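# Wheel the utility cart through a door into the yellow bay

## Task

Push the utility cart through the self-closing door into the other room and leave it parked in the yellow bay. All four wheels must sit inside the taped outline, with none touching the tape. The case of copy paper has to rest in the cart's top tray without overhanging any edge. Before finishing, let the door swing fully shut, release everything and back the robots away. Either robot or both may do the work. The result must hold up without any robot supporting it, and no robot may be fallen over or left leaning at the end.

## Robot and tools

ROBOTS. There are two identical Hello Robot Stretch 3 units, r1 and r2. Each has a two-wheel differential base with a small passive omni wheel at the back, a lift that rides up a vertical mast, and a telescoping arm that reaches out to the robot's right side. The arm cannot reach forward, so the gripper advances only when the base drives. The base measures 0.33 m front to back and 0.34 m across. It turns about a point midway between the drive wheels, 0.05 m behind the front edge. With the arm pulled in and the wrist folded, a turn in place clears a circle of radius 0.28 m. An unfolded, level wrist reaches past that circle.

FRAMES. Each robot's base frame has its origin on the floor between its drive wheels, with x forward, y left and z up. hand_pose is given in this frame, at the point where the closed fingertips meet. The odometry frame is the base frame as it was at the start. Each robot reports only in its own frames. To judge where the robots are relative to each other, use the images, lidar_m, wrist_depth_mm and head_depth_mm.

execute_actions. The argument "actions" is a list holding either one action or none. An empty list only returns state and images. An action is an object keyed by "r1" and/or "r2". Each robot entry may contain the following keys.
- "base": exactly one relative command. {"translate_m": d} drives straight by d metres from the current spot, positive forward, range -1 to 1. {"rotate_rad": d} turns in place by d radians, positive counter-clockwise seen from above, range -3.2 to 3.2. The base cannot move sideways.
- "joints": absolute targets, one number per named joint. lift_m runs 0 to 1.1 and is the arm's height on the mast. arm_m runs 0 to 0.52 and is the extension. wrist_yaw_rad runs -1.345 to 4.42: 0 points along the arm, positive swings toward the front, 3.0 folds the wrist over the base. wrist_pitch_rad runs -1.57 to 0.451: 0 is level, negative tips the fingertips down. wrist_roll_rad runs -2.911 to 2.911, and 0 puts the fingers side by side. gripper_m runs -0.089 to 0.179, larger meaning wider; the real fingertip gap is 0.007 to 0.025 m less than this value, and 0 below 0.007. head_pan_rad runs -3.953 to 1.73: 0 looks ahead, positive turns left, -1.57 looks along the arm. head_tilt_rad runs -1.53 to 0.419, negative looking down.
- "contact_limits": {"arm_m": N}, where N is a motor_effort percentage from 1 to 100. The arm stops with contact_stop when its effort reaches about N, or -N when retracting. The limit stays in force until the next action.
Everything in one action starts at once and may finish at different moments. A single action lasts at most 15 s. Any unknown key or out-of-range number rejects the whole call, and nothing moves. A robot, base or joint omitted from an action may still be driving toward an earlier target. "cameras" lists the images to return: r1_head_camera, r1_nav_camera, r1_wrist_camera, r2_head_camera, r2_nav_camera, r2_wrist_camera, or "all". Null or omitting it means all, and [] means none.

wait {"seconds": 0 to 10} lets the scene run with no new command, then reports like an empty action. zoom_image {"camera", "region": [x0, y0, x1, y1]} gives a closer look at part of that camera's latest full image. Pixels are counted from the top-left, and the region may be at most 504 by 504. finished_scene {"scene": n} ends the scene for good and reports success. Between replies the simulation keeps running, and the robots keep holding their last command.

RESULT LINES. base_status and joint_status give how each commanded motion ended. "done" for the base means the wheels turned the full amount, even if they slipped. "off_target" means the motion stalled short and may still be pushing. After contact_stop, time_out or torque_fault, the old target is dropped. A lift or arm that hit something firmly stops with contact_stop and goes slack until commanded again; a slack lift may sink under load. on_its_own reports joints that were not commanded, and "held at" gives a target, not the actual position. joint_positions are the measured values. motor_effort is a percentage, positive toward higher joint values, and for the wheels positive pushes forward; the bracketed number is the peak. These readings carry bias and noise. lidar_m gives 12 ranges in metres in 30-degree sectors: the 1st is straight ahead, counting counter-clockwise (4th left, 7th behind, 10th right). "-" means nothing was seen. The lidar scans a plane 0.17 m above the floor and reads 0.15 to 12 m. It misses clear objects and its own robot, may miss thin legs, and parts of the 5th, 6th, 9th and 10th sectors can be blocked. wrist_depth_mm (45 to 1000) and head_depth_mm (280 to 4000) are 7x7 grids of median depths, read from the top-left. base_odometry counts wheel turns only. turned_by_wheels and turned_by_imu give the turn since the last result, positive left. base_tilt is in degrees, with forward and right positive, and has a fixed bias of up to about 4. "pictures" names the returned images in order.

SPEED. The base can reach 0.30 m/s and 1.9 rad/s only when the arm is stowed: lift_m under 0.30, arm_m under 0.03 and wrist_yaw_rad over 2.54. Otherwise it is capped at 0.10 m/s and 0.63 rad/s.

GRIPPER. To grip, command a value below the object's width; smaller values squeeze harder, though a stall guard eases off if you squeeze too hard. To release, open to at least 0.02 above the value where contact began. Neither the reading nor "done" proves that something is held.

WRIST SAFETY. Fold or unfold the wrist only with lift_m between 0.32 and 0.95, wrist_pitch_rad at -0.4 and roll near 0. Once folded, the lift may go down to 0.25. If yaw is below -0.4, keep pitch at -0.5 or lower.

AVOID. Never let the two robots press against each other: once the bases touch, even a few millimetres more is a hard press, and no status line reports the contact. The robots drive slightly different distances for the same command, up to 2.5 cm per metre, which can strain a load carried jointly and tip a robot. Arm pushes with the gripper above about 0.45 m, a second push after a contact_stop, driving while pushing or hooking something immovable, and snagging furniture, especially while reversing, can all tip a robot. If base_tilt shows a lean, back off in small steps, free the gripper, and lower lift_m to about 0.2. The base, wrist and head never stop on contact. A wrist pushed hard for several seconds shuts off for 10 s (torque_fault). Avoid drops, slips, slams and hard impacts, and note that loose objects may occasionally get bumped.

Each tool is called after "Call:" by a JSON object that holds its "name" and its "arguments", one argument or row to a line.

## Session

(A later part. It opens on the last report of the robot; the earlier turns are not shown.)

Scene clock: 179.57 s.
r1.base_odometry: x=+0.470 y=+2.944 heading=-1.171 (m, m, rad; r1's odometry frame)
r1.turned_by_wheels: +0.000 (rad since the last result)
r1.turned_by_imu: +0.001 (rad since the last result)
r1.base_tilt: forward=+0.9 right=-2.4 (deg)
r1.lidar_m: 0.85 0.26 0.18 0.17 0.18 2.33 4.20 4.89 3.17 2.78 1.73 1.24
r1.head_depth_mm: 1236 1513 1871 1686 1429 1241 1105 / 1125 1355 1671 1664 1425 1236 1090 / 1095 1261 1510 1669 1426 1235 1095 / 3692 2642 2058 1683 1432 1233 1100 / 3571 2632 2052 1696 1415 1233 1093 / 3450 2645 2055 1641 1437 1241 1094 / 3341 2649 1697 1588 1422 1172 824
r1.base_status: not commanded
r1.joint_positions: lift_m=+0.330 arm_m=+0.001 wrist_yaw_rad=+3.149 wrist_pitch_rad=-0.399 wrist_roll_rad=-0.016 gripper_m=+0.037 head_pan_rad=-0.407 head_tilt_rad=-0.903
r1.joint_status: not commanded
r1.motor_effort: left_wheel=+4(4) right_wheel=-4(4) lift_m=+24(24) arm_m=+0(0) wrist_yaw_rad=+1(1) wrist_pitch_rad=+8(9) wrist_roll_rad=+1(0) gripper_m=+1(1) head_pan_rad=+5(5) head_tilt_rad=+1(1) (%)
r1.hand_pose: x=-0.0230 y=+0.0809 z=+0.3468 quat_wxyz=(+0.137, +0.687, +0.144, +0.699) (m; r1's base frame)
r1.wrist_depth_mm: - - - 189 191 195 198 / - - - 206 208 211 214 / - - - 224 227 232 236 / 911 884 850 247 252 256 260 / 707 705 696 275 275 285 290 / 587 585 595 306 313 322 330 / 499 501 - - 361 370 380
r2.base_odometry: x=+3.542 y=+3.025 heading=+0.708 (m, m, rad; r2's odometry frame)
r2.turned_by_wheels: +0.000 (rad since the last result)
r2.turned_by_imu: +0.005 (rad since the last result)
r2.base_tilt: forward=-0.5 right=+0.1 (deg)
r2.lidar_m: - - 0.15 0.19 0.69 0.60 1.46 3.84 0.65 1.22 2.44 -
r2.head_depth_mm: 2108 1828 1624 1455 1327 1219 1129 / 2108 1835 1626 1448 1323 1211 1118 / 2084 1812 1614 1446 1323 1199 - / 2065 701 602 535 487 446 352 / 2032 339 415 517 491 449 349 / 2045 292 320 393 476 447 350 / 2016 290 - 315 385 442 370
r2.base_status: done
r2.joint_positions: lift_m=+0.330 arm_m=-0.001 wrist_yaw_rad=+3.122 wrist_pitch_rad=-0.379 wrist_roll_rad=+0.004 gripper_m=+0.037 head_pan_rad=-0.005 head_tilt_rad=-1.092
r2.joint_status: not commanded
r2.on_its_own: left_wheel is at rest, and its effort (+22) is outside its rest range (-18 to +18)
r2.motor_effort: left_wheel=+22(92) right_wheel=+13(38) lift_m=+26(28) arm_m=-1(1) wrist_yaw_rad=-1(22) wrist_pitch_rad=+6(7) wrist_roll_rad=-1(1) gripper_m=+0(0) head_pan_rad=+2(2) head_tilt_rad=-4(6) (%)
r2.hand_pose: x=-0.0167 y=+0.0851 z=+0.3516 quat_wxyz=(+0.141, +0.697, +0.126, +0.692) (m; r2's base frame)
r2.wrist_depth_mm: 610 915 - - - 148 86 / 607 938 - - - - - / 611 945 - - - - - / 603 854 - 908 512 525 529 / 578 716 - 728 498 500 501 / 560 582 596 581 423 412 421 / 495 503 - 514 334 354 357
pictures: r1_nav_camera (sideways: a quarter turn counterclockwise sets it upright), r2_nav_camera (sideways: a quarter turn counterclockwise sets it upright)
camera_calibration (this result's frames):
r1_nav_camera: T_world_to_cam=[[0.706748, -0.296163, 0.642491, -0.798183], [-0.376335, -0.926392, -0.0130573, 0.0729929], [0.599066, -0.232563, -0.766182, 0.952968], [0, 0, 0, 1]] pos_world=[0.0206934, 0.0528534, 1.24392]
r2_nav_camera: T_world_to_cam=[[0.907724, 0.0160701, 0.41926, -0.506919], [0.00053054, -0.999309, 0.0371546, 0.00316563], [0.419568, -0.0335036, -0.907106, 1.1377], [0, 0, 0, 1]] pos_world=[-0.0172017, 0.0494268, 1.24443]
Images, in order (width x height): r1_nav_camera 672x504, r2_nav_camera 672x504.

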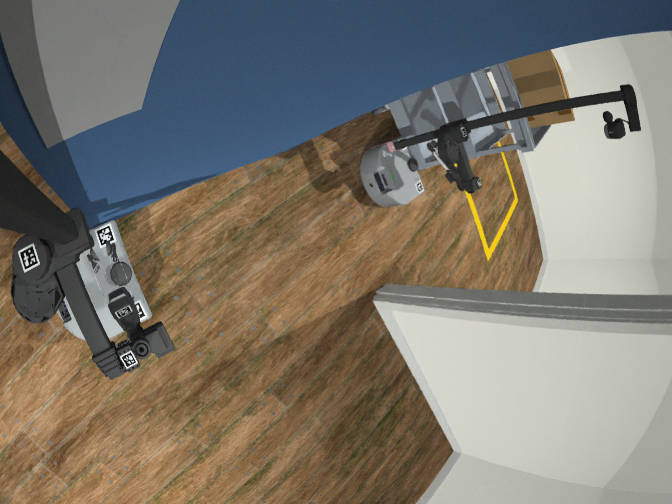

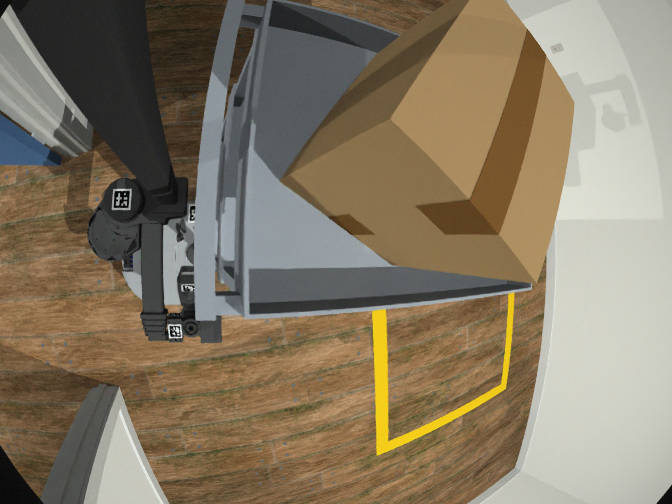

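Call:
{"name": "execute_actions", "arguments": {
  "actions": [
    {"r2":{"base":{"translate_m":0.25}}}
  ],
  "cameras": []
}}

Call:
{"name": "execute_actions", "arguments": {
  "actions": [
    {"r2":{"base":{"translate_m":-0.25},"joints":{"lift_m":0.26}}}
  ],
  "cameras": []
}}

Call:
{"name": "execute_actions", "arguments": {
  "actions": [
    {"r2":{"base":{"rotate_rad":1.45}}}
  ],
  "cameras": []
}}

Call:
{"name": "execute_actions", "arguments": {
  "actions": [
    {"r2":{"base":{"translate_m":0.38}}}
  ],
  "cameras": []
}}

Call:
{"name": "execute_actions", "arguments": {
  "actions": [
    {"r2":{"base":{"rotate_rad":-1.4},"joints":{"lift_m":0.33}}}
  ],
  "cameras": []
}}

Call:
{"name": "execute_actions", "arguments": {
  "actions": [
    {"r2":{"base":{"translate_m":0.7}},"r1":{"base":{"translate_m":-0.5}}}
  ],
  "cameras": []
}}

Call:
{"name": "execute_actions", "arguments": {
  "actions": [
    {"r2":{"base":{"translate_m":-0.3},"joints":{"lift_m":0.26}}}
  ],
  "cameras": ["r2_nav_camera"]
}}

Scene clock: 196.33 s.
r1.base_odometry: x=+0.470 y=+2.944 heading=-1.171 (m, m, rad; r1's odometry frame)
r1.turned_by_wheels: +0.000 (rad since the last result)
r1.turned_by_imu: +0.001 (rad since the last result)
r1.base_tilt: forward=+0.9 right=-2.4 (deg)
r1.lidar_m: 0.85 0.26 0.18 0.17 0.18 2.33 4.20 4.90 3.16 2.78 1.73 1.25
r1.head_depth_mm: 1240 1519 1878 1677 1432 1238 1093 / 1128 1353 1695 1678 1424 1236 1091 / 1103 1260 1505 1675 1437 1233 1083 / 3640 2627 2060 1681 1424 1237 1089 / 3572 2666 2036 1684 1428 1240 1092 / 3473 2683 1996 1682 1430 1245 1094 / 3260 2380 1788 1707 1426 1173 823
r1.base_status: not commanded
r1.joint_positions: lift_m=+0.330 arm_m=+0.001 wrist_yaw_rad=+3.149 wrist_pitch_rad=-0.399 wrist_roll_rad=-0.016 gripper_m=+0.037 head_pan_rad=-0.407 head_tilt_rad=-0.903
r1.joint_status: not commanded
r1.motor_effort: left_wheel=+4(4) right_wheel=-3(3) lift_m=+24(24) arm_m=+0(0) wrist_yaw_rad=+0(1) wrist_pitch_rad=+8(9) wrist_roll_rad=+0(0) gripper_m=+1(1) head_pan_rad=+5(5) head_tilt_rad=+1(1) (%)
r1.hand_pose: x=-0.0230 y=+0.0809 z=+0.3468 quat_wxyz=(+0.137, +0.687, +0.144, +0.699) (m; r1's base frame)
r1.wrist_depth_mm: - - - 189 192 194 197 / - - - 205 209 212 214 / - - - 224 227 231 235 / 912 884 854 245 251 254 259 / 712 695 696 276 273 284 292 / 585 582 594 306 315 322 331 / 504 494 - - 359 372 381
r2.base_odometry: x=+3.732 y=+3.188 heading=+0.708 (m, m, rad; r2's odometry frame)
r2.turned_by_wheels: +0.000 (rad since the last result)
r2.turned_by_imu: +0.002 (rad since the last result)
r2.base_tilt: forward=-0.1 right=+0.2 (deg)
r2.lidar_m: 0.16 - 0.15 0.19 1.08 0.81 1.41 0.82 0.88 1.92 2.42 2.29
r2.head_depth_mm: 2108 1860 1623 1458 1327 1216 1127 / 2087 1825 1622 1466 1318 1206 1126 / 2068 1822 1617 1444 1315 1206 - / 2061 1811 1610 1446 1319 1199 - / 2023 673 598 539 490 449 376 / 2010 670 578 514 488 447 350 / 1981 305 351 415 476 446 374
r2.base_status: done
r2.joint_positions: lift_m=+0.330 arm_m=-0.001 wrist_yaw_rad=+3.122 wrist_pitch_rad=-0.379 wrist_roll_rad=+0.004 gripper_m=+0.037 head_pan_rad=-0.005 head_tilt_rad=-1.092
r2.joint_status: not commanded
r2.on_its_own: left_wheel is at rest, and its effort (+31) is outside its rest range (-18 to +18)
r2.motor_effort: left_wheel=+31(49) right_wheel=+5(22) lift_m=+26(26) arm_m=+0(0) wrist_yaw_rad=-1(1) wrist_pitch_rad=+6(6) wrist_roll_rad=-1(1) gripper_m=+0(0) head_pan_rad=+2(2) head_tilt_rad=-4(4) (%)
r2.hand_pose: x=-0.0167 y=+0.0851 z=+0.3516 quat_wxyz=(+0.141, +0.697, +0.126, +0.692) (m; r2's base frame)
r2.wrist_depth_mm: 941 - - - - 149 86 / 935 - - - - - - / 954 - - - - - - / 848 881 - 912 571 571 560 / 713 705 - 724 499 503 92 / 595 591 594 584 420 416 92 / 504 511 - 515 332 344 92
pictures: none
No camera images: the call's "cameras" was empty. Leave "cameras" out to get every camera's image.

Scene clock: 199.17 s.
r1.base_odometry: x=+0.470 y=+2.944 heading=-1.171 (m, m, rad; r1's odometry frame)
r1.turned_by_wheels: +0.000 (rad since the last result)
r1.turned_by_imu: +0.000 (rad since the last result)
r1.base_tilt: forward=+0.8 right=-2.4 (deg)
r1.lidar_m: 0.85 0.26 0.18 0.17 0.18 2.33 4.18 4.90 3.16 2.78 1.73 1.24
r1.head_depth_mm: 1248 1507 1875 1683 1431 1233 1089 / 1130 1348 1677 1690 1422 1238 1092 / 1091 1259 1498 1676 1438 1232 1089 / 3711 2616 2055 1680 1426 1233 1089 / 3610 2638 2059 1683 1421 1229 1097 / 3410 2631 1980 1650 1415 1235 1089 / 3322 2591 1578 1609 1421 1172 823
r1.base_status: not commanded
r1.joint_positions: lift_m=+0.330 arm_m=+0.001 wrist_yaw_rad=+3.149 wrist_pitch_rad=-0.399 wrist_roll_rad=-0.016 gripper_m=+0.037 head_pan_rad=-0.407 head_tilt_rad=-0.903
r1.joint_status: not commanded
r1.motor_effort: left_wheel=+4(4) right_wheel=-3(3) lift_m=+24(24) arm_m=+0(0) wrist_yaw_rad=+1(0) wrist_pitch_rad=+8(9) wrist_roll_rad=+0(0) gripper_m=-1(1) head_pan_rad=+5(5) head_tilt_rad=+2(2) (%)
r1.hand_pose: x=-0.0230 y=+0.0809 z=+0.3468 quat_wxyz=(+0.137, +0.687, +0.144, +0.699) (m; r1's base frame)
r1.wrist_depth_mm: - - - 189 192 195 197 / - - - 206 209 211 214 / - - - 224 227 230 235 / 917 893 853 246 250 255 260 / 714 701 693 275 274 285 291 / 591 582 593 307 315 322 329 / 503 502 - - 360 370 380
r2.base_odometry: x=+3.542 y=+3.025 heading=+0.708 (m, m, rad; r2's odometry frame)
r2.turned_by_wheels: +0.000 (rad since the last result)
r2.turned_by_imu: -0.001 (rad since the last result)
r2.base_tilt: forward=-0.4 right=+0.2 (deg)
r2.lidar_m: 0.30 0.31 0.42 2.33 0.69 0.60 1.45 3.85 0.65 1.22 2.45 2.56
r2.head_depth_mm: 2131 1848 1621 1462 1332 1215 1113 / 2100 1820 1614 1455 1312 1216 1114 / 2049 1823 1606 1446 1319 1195 - / 2063 1807 1603 1443 1310 1203 - / 768 672 599 504 1063 1192 - / 524 593 597 506 1075 1187 1120 / 449 507 571 501 1049 1182 1104
r2.base_status: done
r2.joint_positions: lift_m=+0.260 arm_m=-0.001 wrist_yaw_rad=+3.121 wrist_pitch_rad=-0.379 wrist_roll_rad=+0.004 gripper_m=+0.037 head_pan_rad=-0.005 head_tilt_rad=-1.092
r2.joint_status: all done
r2.motor_effort: left_wheel=+0(17) right_wheel=+0(6) lift_m=+24(23) arm_m=-1(0) wrist_yaw_rad=-1(1) wrist_pitch_rad=+7(6) wrist_roll_rad=-1(0) gripper_m=+0(0) head_pan_rad=+2(2) head_tilt_rad=-4(5) (%)
r2.hand_pose: x=-0.0165 y=+0.0850 z=+0.2817 quat_wxyz=(+0.141, +0.697, +0.126, +0.692) (m; r2's base frame)
r2.wrist_depth_mm: 626 918 - - - - - / 619 940 - - - - - / 612 894 - - - - 542 / 594 746 - 773 787 715 426 / 564 605 - 609 626 570 385 / 494 506 - 514 525 523 506 / 441 - - - - 449 445
pictures: none
No camera images: the call's "cameras" was empty. Leave "cameras" out to get every camera's image.

Scene clock: 201.27 s.
r1.base_odometry: x=+0.470 y=+2.944 heading=-1.171 (m, m, rad; r1's odometry frame)
r1.turned_by_wheels: +0.000 (rad since the last result)
r1.turned_by_imu: +0.000 (rad since the last result)
r1.base_tilt: forward=+0.9 right=-2.5 (deg)
r1.lidar_m: 0.85 0.26 0.18 0.17 0.18 2.33 4.21 4.90 3.18 2.78 1.73 1.25
r1.head_depth_mm: 1239 1514 1881 1693 1430 1236 1092 / 1127 1345 1676 1684 1419 1235 1095 / 1091 1259 1513 1684 1436 1231 1092 / 3643 2632 2030 1685 1432 1243 1091 / 3559 2653 2068 1679 1433 1243 1090 / 3444 2637 1740 1664 1424 1239 1092 / 3259 2426 1741 1683 1433 1173 825
r1.base_status: not commanded
r1.joint_positions: lift_m=+0.330 arm_m=+0.001 wrist_yaw_rad=+3.149 wrist_pitch_rad=-0.399 wrist_roll_rad=-0.016 gripper_m=+0.037 head_pan_rad=-0.407 head_tilt_rad=-0.903
r1.joint_status: not commanded
r1.motor_effort: left_wheel=+4(4) right_wheel=-4(3) lift_m=+24(24) arm_m=+0(0) wrist_yaw_rad=+1(1) wrist_pitch_rad=+9(9) wrist_roll_rad=+1(0) gripper_m=+0(1) head_pan_rad=+5(5) head_tilt_rad=+1(1) (%)
r1.hand_pose: x=-0.0230 y=+0.0809 z=+0.3468 quat_wxyz=(+0.137, +0.687, +0.144, +0.699) (m; r1's base frame)
r1.wrist_depth_mm: - - - 189 192 194 197 / - - - 206 208 212 215 / - - - 224 226 230 235 / 920 910 844 245 251 254 260 / 708 700 698 277 275 284 291 / 588 588 597 308 313 322 330 / 505 495 - - 359 371 383
r2.base_odometry: x=+3.542 y=+3.025 heading=+2.158 (m, m, rad; r2's odometry frame)
r2.turned_by_wheels: +1.450 (rad since the last result)
r2.turned_by_imu: +1.468 (rad since the last result)
r2.base_tilt: forward=-0.4 right=+0.1 (deg)
r2.lidar_m: 2.34 0.81 0.60 0.93 4.51 0.65 0.94 2.41 2.70 0.30 0.30 0.38
r2.head_depth_mm: 2131 1829 544 900 824 793 1119 / 2127 1837 1620 934 1161 1106 1100 / 2099 1826 1596 1445 1300 1205 - / 2076 1818 1597 1446 1303 1202 - / 2031 1795 1603 1436 1305 1199 - / 2037 1796 1591 1422 1298 1194 1123 / 2026 1784 1571 1420 1291 1182 1101
r2.base_status: done
r2.joint_positions: lift_m=+0.260 arm_m=-0.001 wrist_yaw_rad=+3.121 wrist_pitch_rad=-0.379 wrist_roll_rad=+0.004 gripper_m=+0.037 head_pan_rad=-0.005 head_tilt_rad=-1.092
r2.joint_status: not commanded
r2.motor_effort: left_wheel=-3(12) right_wheel=+3(12) lift_m=+23(24) arm_m=+0(1) wrist_yaw_rad=-1(2) wrist_pitch_rad=+6(7) wrist_roll_rad=-1(1) gripper_m=+0(0) head_pan_rad=+2(2) head_tilt_rad=-4(4) (%)
r2.hand_pose: x=-0.0165 y=+0.0850 z=+0.2817 quat_wxyz=(+0.141, +0.697, +0.126, +0.692) (m; r2's base frame)
r2.wrist_depth_mm: - - - - 907 564 505 / - - - - 898 580 563 / - - - - 887 601 622 / 739 752 - 779 776 642 680 / 595 593 - 624 630 634 631 / 504 509 - 523 521 519 524 / 440 - - - - 443 445
pictures: none
No camera images: the call's "cameras" was empty. Leave "cameras" out to get every camera's image.

Scene clock: 204.23 s.
r1.base_odometry: x=+0.470 y=+2.944 heading=-1.171 (m, m, rad; r1's odometry frame)
r1.turned_by_wheels: +0.000 (rad since the last result)
r1.turned_by_imu: +0.000 (rad since the last result)
r1.base_tilt: forward=+1.0 right=-2.4 (deg)
r1.lidar_m: 0.85 0.26 0.18 0.17 0.18 2.33 4.20 4.90 3.16 2.78 1.73 1.24
r1.head_depth_mm: 1242 1522 1877 1690 1426 1242 1094 / 1128 1347 1690 1676 1424 1237 1096 / 1100 1255 1501 1676 1417 1232 1095 / 3683 2623 2041 1684 1425 1231 1091 / 3605 2656 2045 1683 1415 1228 1092 / 3473 2587 2059 1681 1433 1230 1096 / 3265 2656 1967 1680 1429 1174 824
r1.base_status: not commanded
r1.joint_positions: lift_m=+0.330 arm_m=+0.001 wrist_yaw_rad=+3.149 wrist_pitch_rad=-0.399 wrist_roll_rad=-0.016 gripper_m=+0.037 head_pan_rad=-0.407 head_tilt_rad=-0.903
r1.joint_status: not commanded
r1.motor_effort: left_wheel=+4(4) right_wheel=-3(4) lift_m=+24(23) arm_m=+0(0) wrist_yaw_rad=+0(0) wrist_pitch_rad=+9(9) wrist_roll_rad=+0(0) gripper_m=-1(1) head_pan_rad=+5(5) head_tilt_rad=+1(2) (%)
r1.hand_pose: x=-0.0230 y=+0.0809 z=+0.3468 quat_wxyz=(+0.137, +0.687, +0.144, +0.699) (m; r1's base frame)
r1.wrist_depth_mm: - - - 189 191 195 197 / - - - 206 208 212 214 / - - - 224 228 231 236 / 902 889 854 244 250 256 260 / 717 698 691 276 274 283 290 / 592 587 604 309 315 321 332 / 501 499 - - 360 370 380
r2.base_odometry: x=+3.332 y=+3.341 heading=+2.158 (m, m, rad; r2's odometry frame)
r2.turned_by_wheels: +0.000 (rad since the last result)
r2.turned_by_imu: +0.002 (rad since the last result)
r2.base_tilt: forward=-0.4 right=+0.1 (deg)
r2.lidar_m: 1.97 0.96 0.58 0.51 5.16 1.00 1.12 0.41 0.27 0.25 0.26 2.22
r2.head_depth_mm: 2108 1850 1627 1461 1324 749 723 / 2068 1823 1630 1462 1315 1205 996 / 2041 1820 1619 1451 1313 1200 - / 1993 1805 1609 1439 1309 1199 - / 1960 1783 1589 1435 1301 1201 - / 1937 1793 1592 1436 1308 1196 1122 / 1890 1788 1572 1420 1291 1199 1099
r2.base_status: done
r2.joint_positions: lift_m=+0.260 arm_m=-0.001 wrist_yaw_rad=+3.121 wrist_pitch_rad=-0.379 wrist_roll_rad=+0.004 gripper_m=+0.037 head_pan_rad=-0.005 head_tilt_rad=-1.092
r2.joint_status: not commanded
r2.motor_effort: left_wheel=-4(9) right_wheel=+3(11) lift_m=+24(24) arm_m=-1(1) wrist_yaw_rad=-1(1) wrist_pitch_rad=+6(6) wrist_roll_rad=+0(1) gripper_m=+0(0) head_pan_rad=+2(2) head_tilt_rad=-4(4) (%)
r2.hand_pose: x=-0.0165 y=+0.0850 z=+0.2817 quat_wxyz=(+0.141, +0.697, +0.126, +0.692) (m; r2's base frame)
r2.wrist_depth_mm: - - - 503 543 575 615 / - - - 543 578 623 669 / - - - 594 627 683 725 / 745 753 - 649 687 711 761 / 598 605 - 615 620 624 621 / 497 508 - 523 521 522 522 / 442 - - - - 440 448
pictures: none
No camera images: the call's "cameras" was empty. Leave "cameras" out to get every camera's image.

Scene clock: 206.87 s.
r1.base_odometry: x=+0.470 y=+2.944 heading=-1.171 (m, m, rad; r1's odometry frame)
r1.turned_by_wheels: +0.000 (rad since the last result)
r1.turned_by_imu: +0.000 (rad since the last result)
r1.base_tilt: forward=+0.9 right=-2.5 (deg)
r1.lidar_m: 0.85 0.26 0.18 0.17 0.18 2.34 4.19 4.91 3.17 2.78 1.73 1.25
r1.head_depth_mm: 1243 1514 1878 1690 1422 1235 1085 / 1133 1350 1694 1693 1430 1236 1090 / 1093 1262 1515 1671 1433 1238 1097 / 3695 2663 2044 1685 1419 1233 1092 / 3583 2640 2056 1680 1423 1238 1093 / 3476 2615 2046 1693 1418 1238 1096 / 3319 2629 1996 1695 1420 1173 822
r1.base_status: not commanded
r1.joint_positions: lift_m=+0.330 arm_m=+0.001 wrist_yaw_rad=+3.149 wrist_pitch_rad=-0.399 wrist_roll_rad=-0.016 gripper_m=+0.037 head_pan_rad=-0.407 head_tilt_rad=-0.903
r1.joint_status: not commanded
r1.motor_effort: left_wheel=+4(4) right_wheel=-3(3) lift_m=+23(24) arm_m=+0(0) wrist_yaw_rad=+0(0) wrist_pitch_rad=+8(9) wrist_roll_rad=+0(0) gripper_m=+0(1) head_pan_rad=+5(5) head_tilt_rad=+1(1) (%)
r1.hand_pose: x=-0.0230 y=+0.0809 z=+0.3468 quat_wxyz=(+0.137, +0.687, +0.144, +0.699) (m; r1's base frame)
r1.wrist_depth_mm: - - - 189 192 194 197 / - - - 207 208 212 214 / - - - 224 227 231 235 / 908 892 851 246 251 256 260 / 712 699 698 277 273 284 292 / 585 584 596 307 313 321 331 / 500 499 - - 363 370 382
r2.base_odometry: x=+3.332 y=+3.341 heading=+0.758 (m, m, rad; r2's odometry frame)
r2.turned_by_wheels: -1.400 (rad since the last result)
r2.turned_by_imu: -1.420 (rad since the last result)
r2.base_tilt: forward=-0.3 right=+0.1 (deg)
r2.lidar_m: 0.25 0.27 2.08 1.96 0.78 0.54 0.51 4.16 1.01 1.67 0.34 0.26
r2.head_depth_mm: 342 383 459 527 830 1215 1118 / 351 410 498 526 843 1212 1115 / 371 442 547 527 836 1204 - / 396 478 585 527 833 1200 - / 426 522 597 529 841 1194 - / 1996 1781 1547 1376 1281 1199 1117 / 2029 1778 1593 1427 1293 1190 1096
r2.base_status: done
r2.joint_positions: lift_m=+0.330 arm_m=-0.001 wrist_yaw_rad=+3.121 wrist_pitch_rad=-0.379 wrist_roll_rad=+0.004 gripper_m=+0.037 head_pan_rad=-0.005 head_tilt_rad=-1.092
r2.joint_status: all done
r2.motor_effort: left_wheel=+4(16) right_wheel=-3(10) lift_m=+29(26) arm_m=-1(1) wrist_yaw_rad=+1(0) wrist_pitch_rad=+6(6) wrist_roll_rad=+0(1) gripper_m=-1(0) head_pan_rad=+2(2) head_tilt_rad=-5(4) (%)
r2.hand_pose: x=-0.0165 y=+0.0850 z=+0.3514 quat_wxyz=(+0.141, +0.697, +0.126, +0.692) (m; r2's base frame)
r2.wrist_depth_mm: 688 968 - - - - - / 675 - - - - - - / 675 - - - - - - / 662 846 - 912 910 926 955 / 647 707 - 730 740 738 742 / 585 603 583 597 619 610 617 / 502 508 - 516 501 522 524
pictures: none
No camera images: the call's "cameras" was empty. Leave "cameras" out to get every camera's image.

Scene clock: 214.90 s.
r1.base_odometry: x=+0.276 y=+3.405 heading=-1.171 (m, m, rad; r1's odometry frame)
r1.turned_by_wheels: +0.000 (rad since the last result)
r1.turned_by_imu: -0.001 (rad since the last result)
r1.base_tilt: forward=+0.9 right=-2.4 (deg)
r1.lidar_m: 1.36 1.39 1.64 1.86 1.86 2.19 3.94 4.40 3.30 2.90 2.67 1.42
r1.head_depth_mm: 1922 2331 2058 1698 1434 1236 1098 / 1757 2092 2090 1671 1420 1235 1091 / 1602 1897 2038 1688 1420 1238 1089 / 1296 1502 1787 1680 1434 1234 1098 / 1218 1406 1674 1676 1422 1235 1096 / 1166 1346 1577 1677 1417 1238 1091 / 1128 1278 1486 1643 1440 1233 1091
r1.base_status: done
r1.joint_positions: lift_m=+0.330 arm_m=+0.001 wrist_yaw_rad=+3.149 wrist_pitch_rad=-0.399 wrist_roll_rad=-0.016 gripper_m=+0.037 head_pan_rad=-0.407 head_tilt_rad=-0.902
r1.joint_status: not commanded
r1.motor_effort: left_wheel=+3(7) right_wheel=-3(8) lift_m=+24(24) arm_m=+0(0) wrist_yaw_rad=+1(1) wrist_pitch_rad=+9(9) wrist_roll_rad=+0(0) gripper_m=-1(1) head_pan_rad=+5(5) head_tilt_rad=+1(1) (%)
r1.hand_pose: x=-0.0230 y=+0.0809 z=+0.3468 quat_wxyz=(+0.137, +0.687, +0.144, +0.699) (m; r1's base frame)
r1.wrist_depth_mm: - - - - - - - / - - - - - - - / - - - - - - - / 912 888 857 848 850 823 810 / 711 719 706 685 699 668 659 / 583 575 597 568 564 556 550 / 496 500 - - 484 478 473
r2.base_odometry: x=+3.840 y=+3.823 heading=+0.758 (m, m, rad; r2's odometry frame)
r2.turned_by_wheels: +0.000 (rad since the last result)
r2.turned_by_imu: -0.021 (rad since the last result)
r2.base_tilt: forward=-0.4 right=+0.2 (deg)
r2.lidar_m: - - 0.15 2.02 1.85 1.28 1.20 1.39 1.60 0.20 0.15 -
r2.head_depth_mm: 332 295 - - 499 462 1089 / 330 292 - - 386 460 362 / 328 291 - 302 387 463 361 / 325 291 - 326 473 462 363 / 323 291 300 387 489 466 362 / 321 287 326 491 489 464 365 / 319 291 384 521 486 461 1076
r2.base_status: done
r2.joint_positions: lift_m=+0.330 arm_m=-0.001 wrist_yaw_rad=+3.116 wrist_pitch_rad=-0.379 wrist_roll_rad=+0.004 gripper_m=+0.037 head_pan_rad=-0.005 head_tilt_rad=-1.093
r2.joint_status: not commanded
r2.motor_effort: left_wheel=+1(46) right_wheel=+4(36) lift_m=+28(29) arm_m=+0(1) wrist_yaw_rad=+5(15) wrist_pitch_rad=+6(6) wrist_roll_rad=-1(1) gripper_m=+0(0) head_pan_rad=+1(2) head_tilt_rad=-4(4) (%)
r2.hand_pose: x=-0.0154 y=+0.0851 z=+0.3515 quat_wxyz=(+0.143, +0.697, +0.124, +0.692) (m; r2's base frame)
r2.wrist_depth_mm: - - - - - - 174 / - - - - - - - / - - - - - 239 - / 883 870 - 895 908 239 933 / 698 720 - 726 727 271 749 / 590 595 597 594 614 314 614 / 499 499 - 516 488 336 325
pictures: none
No camera images: the call's "cameras" was empty. Leave "cameras" out to get every camera's image.

Scene clock: 217.80 s.
r1.base_odometry: x=+0.276 y=+3.405 heading=-1.171 (m, m, rad; r1's odometry frame)
r1.turned_by_wheels: +0.000 (rad since the last result)
r1.turned_by_imu: +0.000 (rad since the last result)
r1.base_tilt: forward=+0.9 right=-2.5 (deg)
r1.lidar_m: 1.38 1.39 1.63 1.86 1.86 2.19 3.93 4.41 3.28 2.89 2.67 1.58
r1.head_depth_mm: 1927 2362 2059 1686 1432 1226 1084 / 1758 2112 2071 1684 1433 1234 1093 / 1608 1867 2052 1691 1430 1242 1086 / 1477 1716 1956 1675 1429 1232 1094 / 1369 1579 1853 1678 1435 1241 1088 / 1280 1455 1690 1684 1426 1244 1092 / 1197 1359 1559 1685 1439 1242 1092
r1.base_status: not commanded
r1.joint_positions: lift_m=+0.330 arm_m=+0.001 wrist_yaw_rad=+3.149 wrist_pitch_rad=-0.399 wrist_roll_rad=-0.016 gripper_m=+0.037 head_pan_rad=-0.407 head_tilt_rad=-0.902
r1.joint_status: not commanded
r1.motor_effort: left_wheel=+3(3) right_wheel=-3(3) lift_m=+24(23) arm_m=+0(0) wrist_yaw_rad=+1(0) wrist_pitch_rad=+9(9) wrist_roll_rad=+0(1) gripper_m=+0(1) head_pan_rad=+5(4) head_tilt_rad=+1(1) (%)
r1.hand_pose: x=-0.0230 y=+0.0809 z=+0.3468 quat_wxyz=(+0.137, +0.687, +0.144, +0.699) (m; r1's base frame)
r1.wrist_depth_mm: - - - - - - - / - - - - - - - / - - - - - - - / 901 885 854 855 839 835 818 / 713 703 692 682 688 661 650 / 589 585 603 567 563 557 546 / 500 497 - - 480 479 469
r2.base_odometry: x=+3.622 y=+3.616 heading=+0.758 (m, m, rad; r2's odometry frame)
r2.turned_by_wheels: +0.000 (rad since the last result)
r2.turned_by_imu: -0.001 (rad since the last result)
r2.base_tilt: forward=-0.4 right=+0.1 (deg)
r2.lidar_m: 0.38 0.41 2.12 1.99 1.40 0.96 0.90 1.01 1.23 2.75 2.81 0.38
r2.head_depth_mm: 606 676 610 1410 1327 1214 1125 / 459 620 556 890 1297 1215 1116 / 414 507 548 900 1200 1200 - / 448 541 541 910 1261 1204 - / 490 601 525 914 1258 1191 - / 539 648 551 901 1270 1197 1121 / 634 635 526 1390 1292 1188 1101
r2.base_status: done
r2.joint_positions: lift_m=+0.260 arm_m=-0.001 wrist_yaw_rad=+3.119 wrist_pitch_rad=-0.379 wrist_roll_rad=+0.004 gripper_m=+0.037 head_pan_rad=-0.005 head_tilt_rad=-1.093
r2.joint_status: all done
r2.motor_effort: left_wheel=+2(10) right_wheel=-1(8) lift_m=+24(18) arm_m=+1(0) wrist_yaw_rad=+3(5) wrist_pitch_rad=+6(7) wrist_roll_rad=-1(1) gripper_m=+0(0) head_pan_rad=+2(2) head_tilt_rad=-4(5) (%)
r2.hand_pose: x=-0.0161 y=+0.0851 z=+0.2817 quat_wxyz=(+0.141, +0.697, +0.125, +0.692) (m; r2's base frame)
r2.wrist_depth_mm: - - - - - - - / - - - - - - - / - - - - - - - / 740 748 - 773 772 779 810 / 595 606 - 619 619 629 630 / 500 499 - 517 527 522 524 / 434 - - - 427 438 447
pictures: r2_nav_camera (sideways: a quarter turn counterclockwise sets it upright)
camera_calibration (this result's frames):
r2_nav_camera: T_world_to_cam=[[0.907842, 0.0160686, 0.419003, -0.506585], [0.000540017, -0.999309, 0.037153, 0.00316759], [0.419311, -0.0335028, -0.907224, 1.13786], [0, 0, 0, 1]] pos_world=[-0.0172179, 0.0494269, 1.24443]
Images, in order (width x height): r2_nav_camera 672x504.

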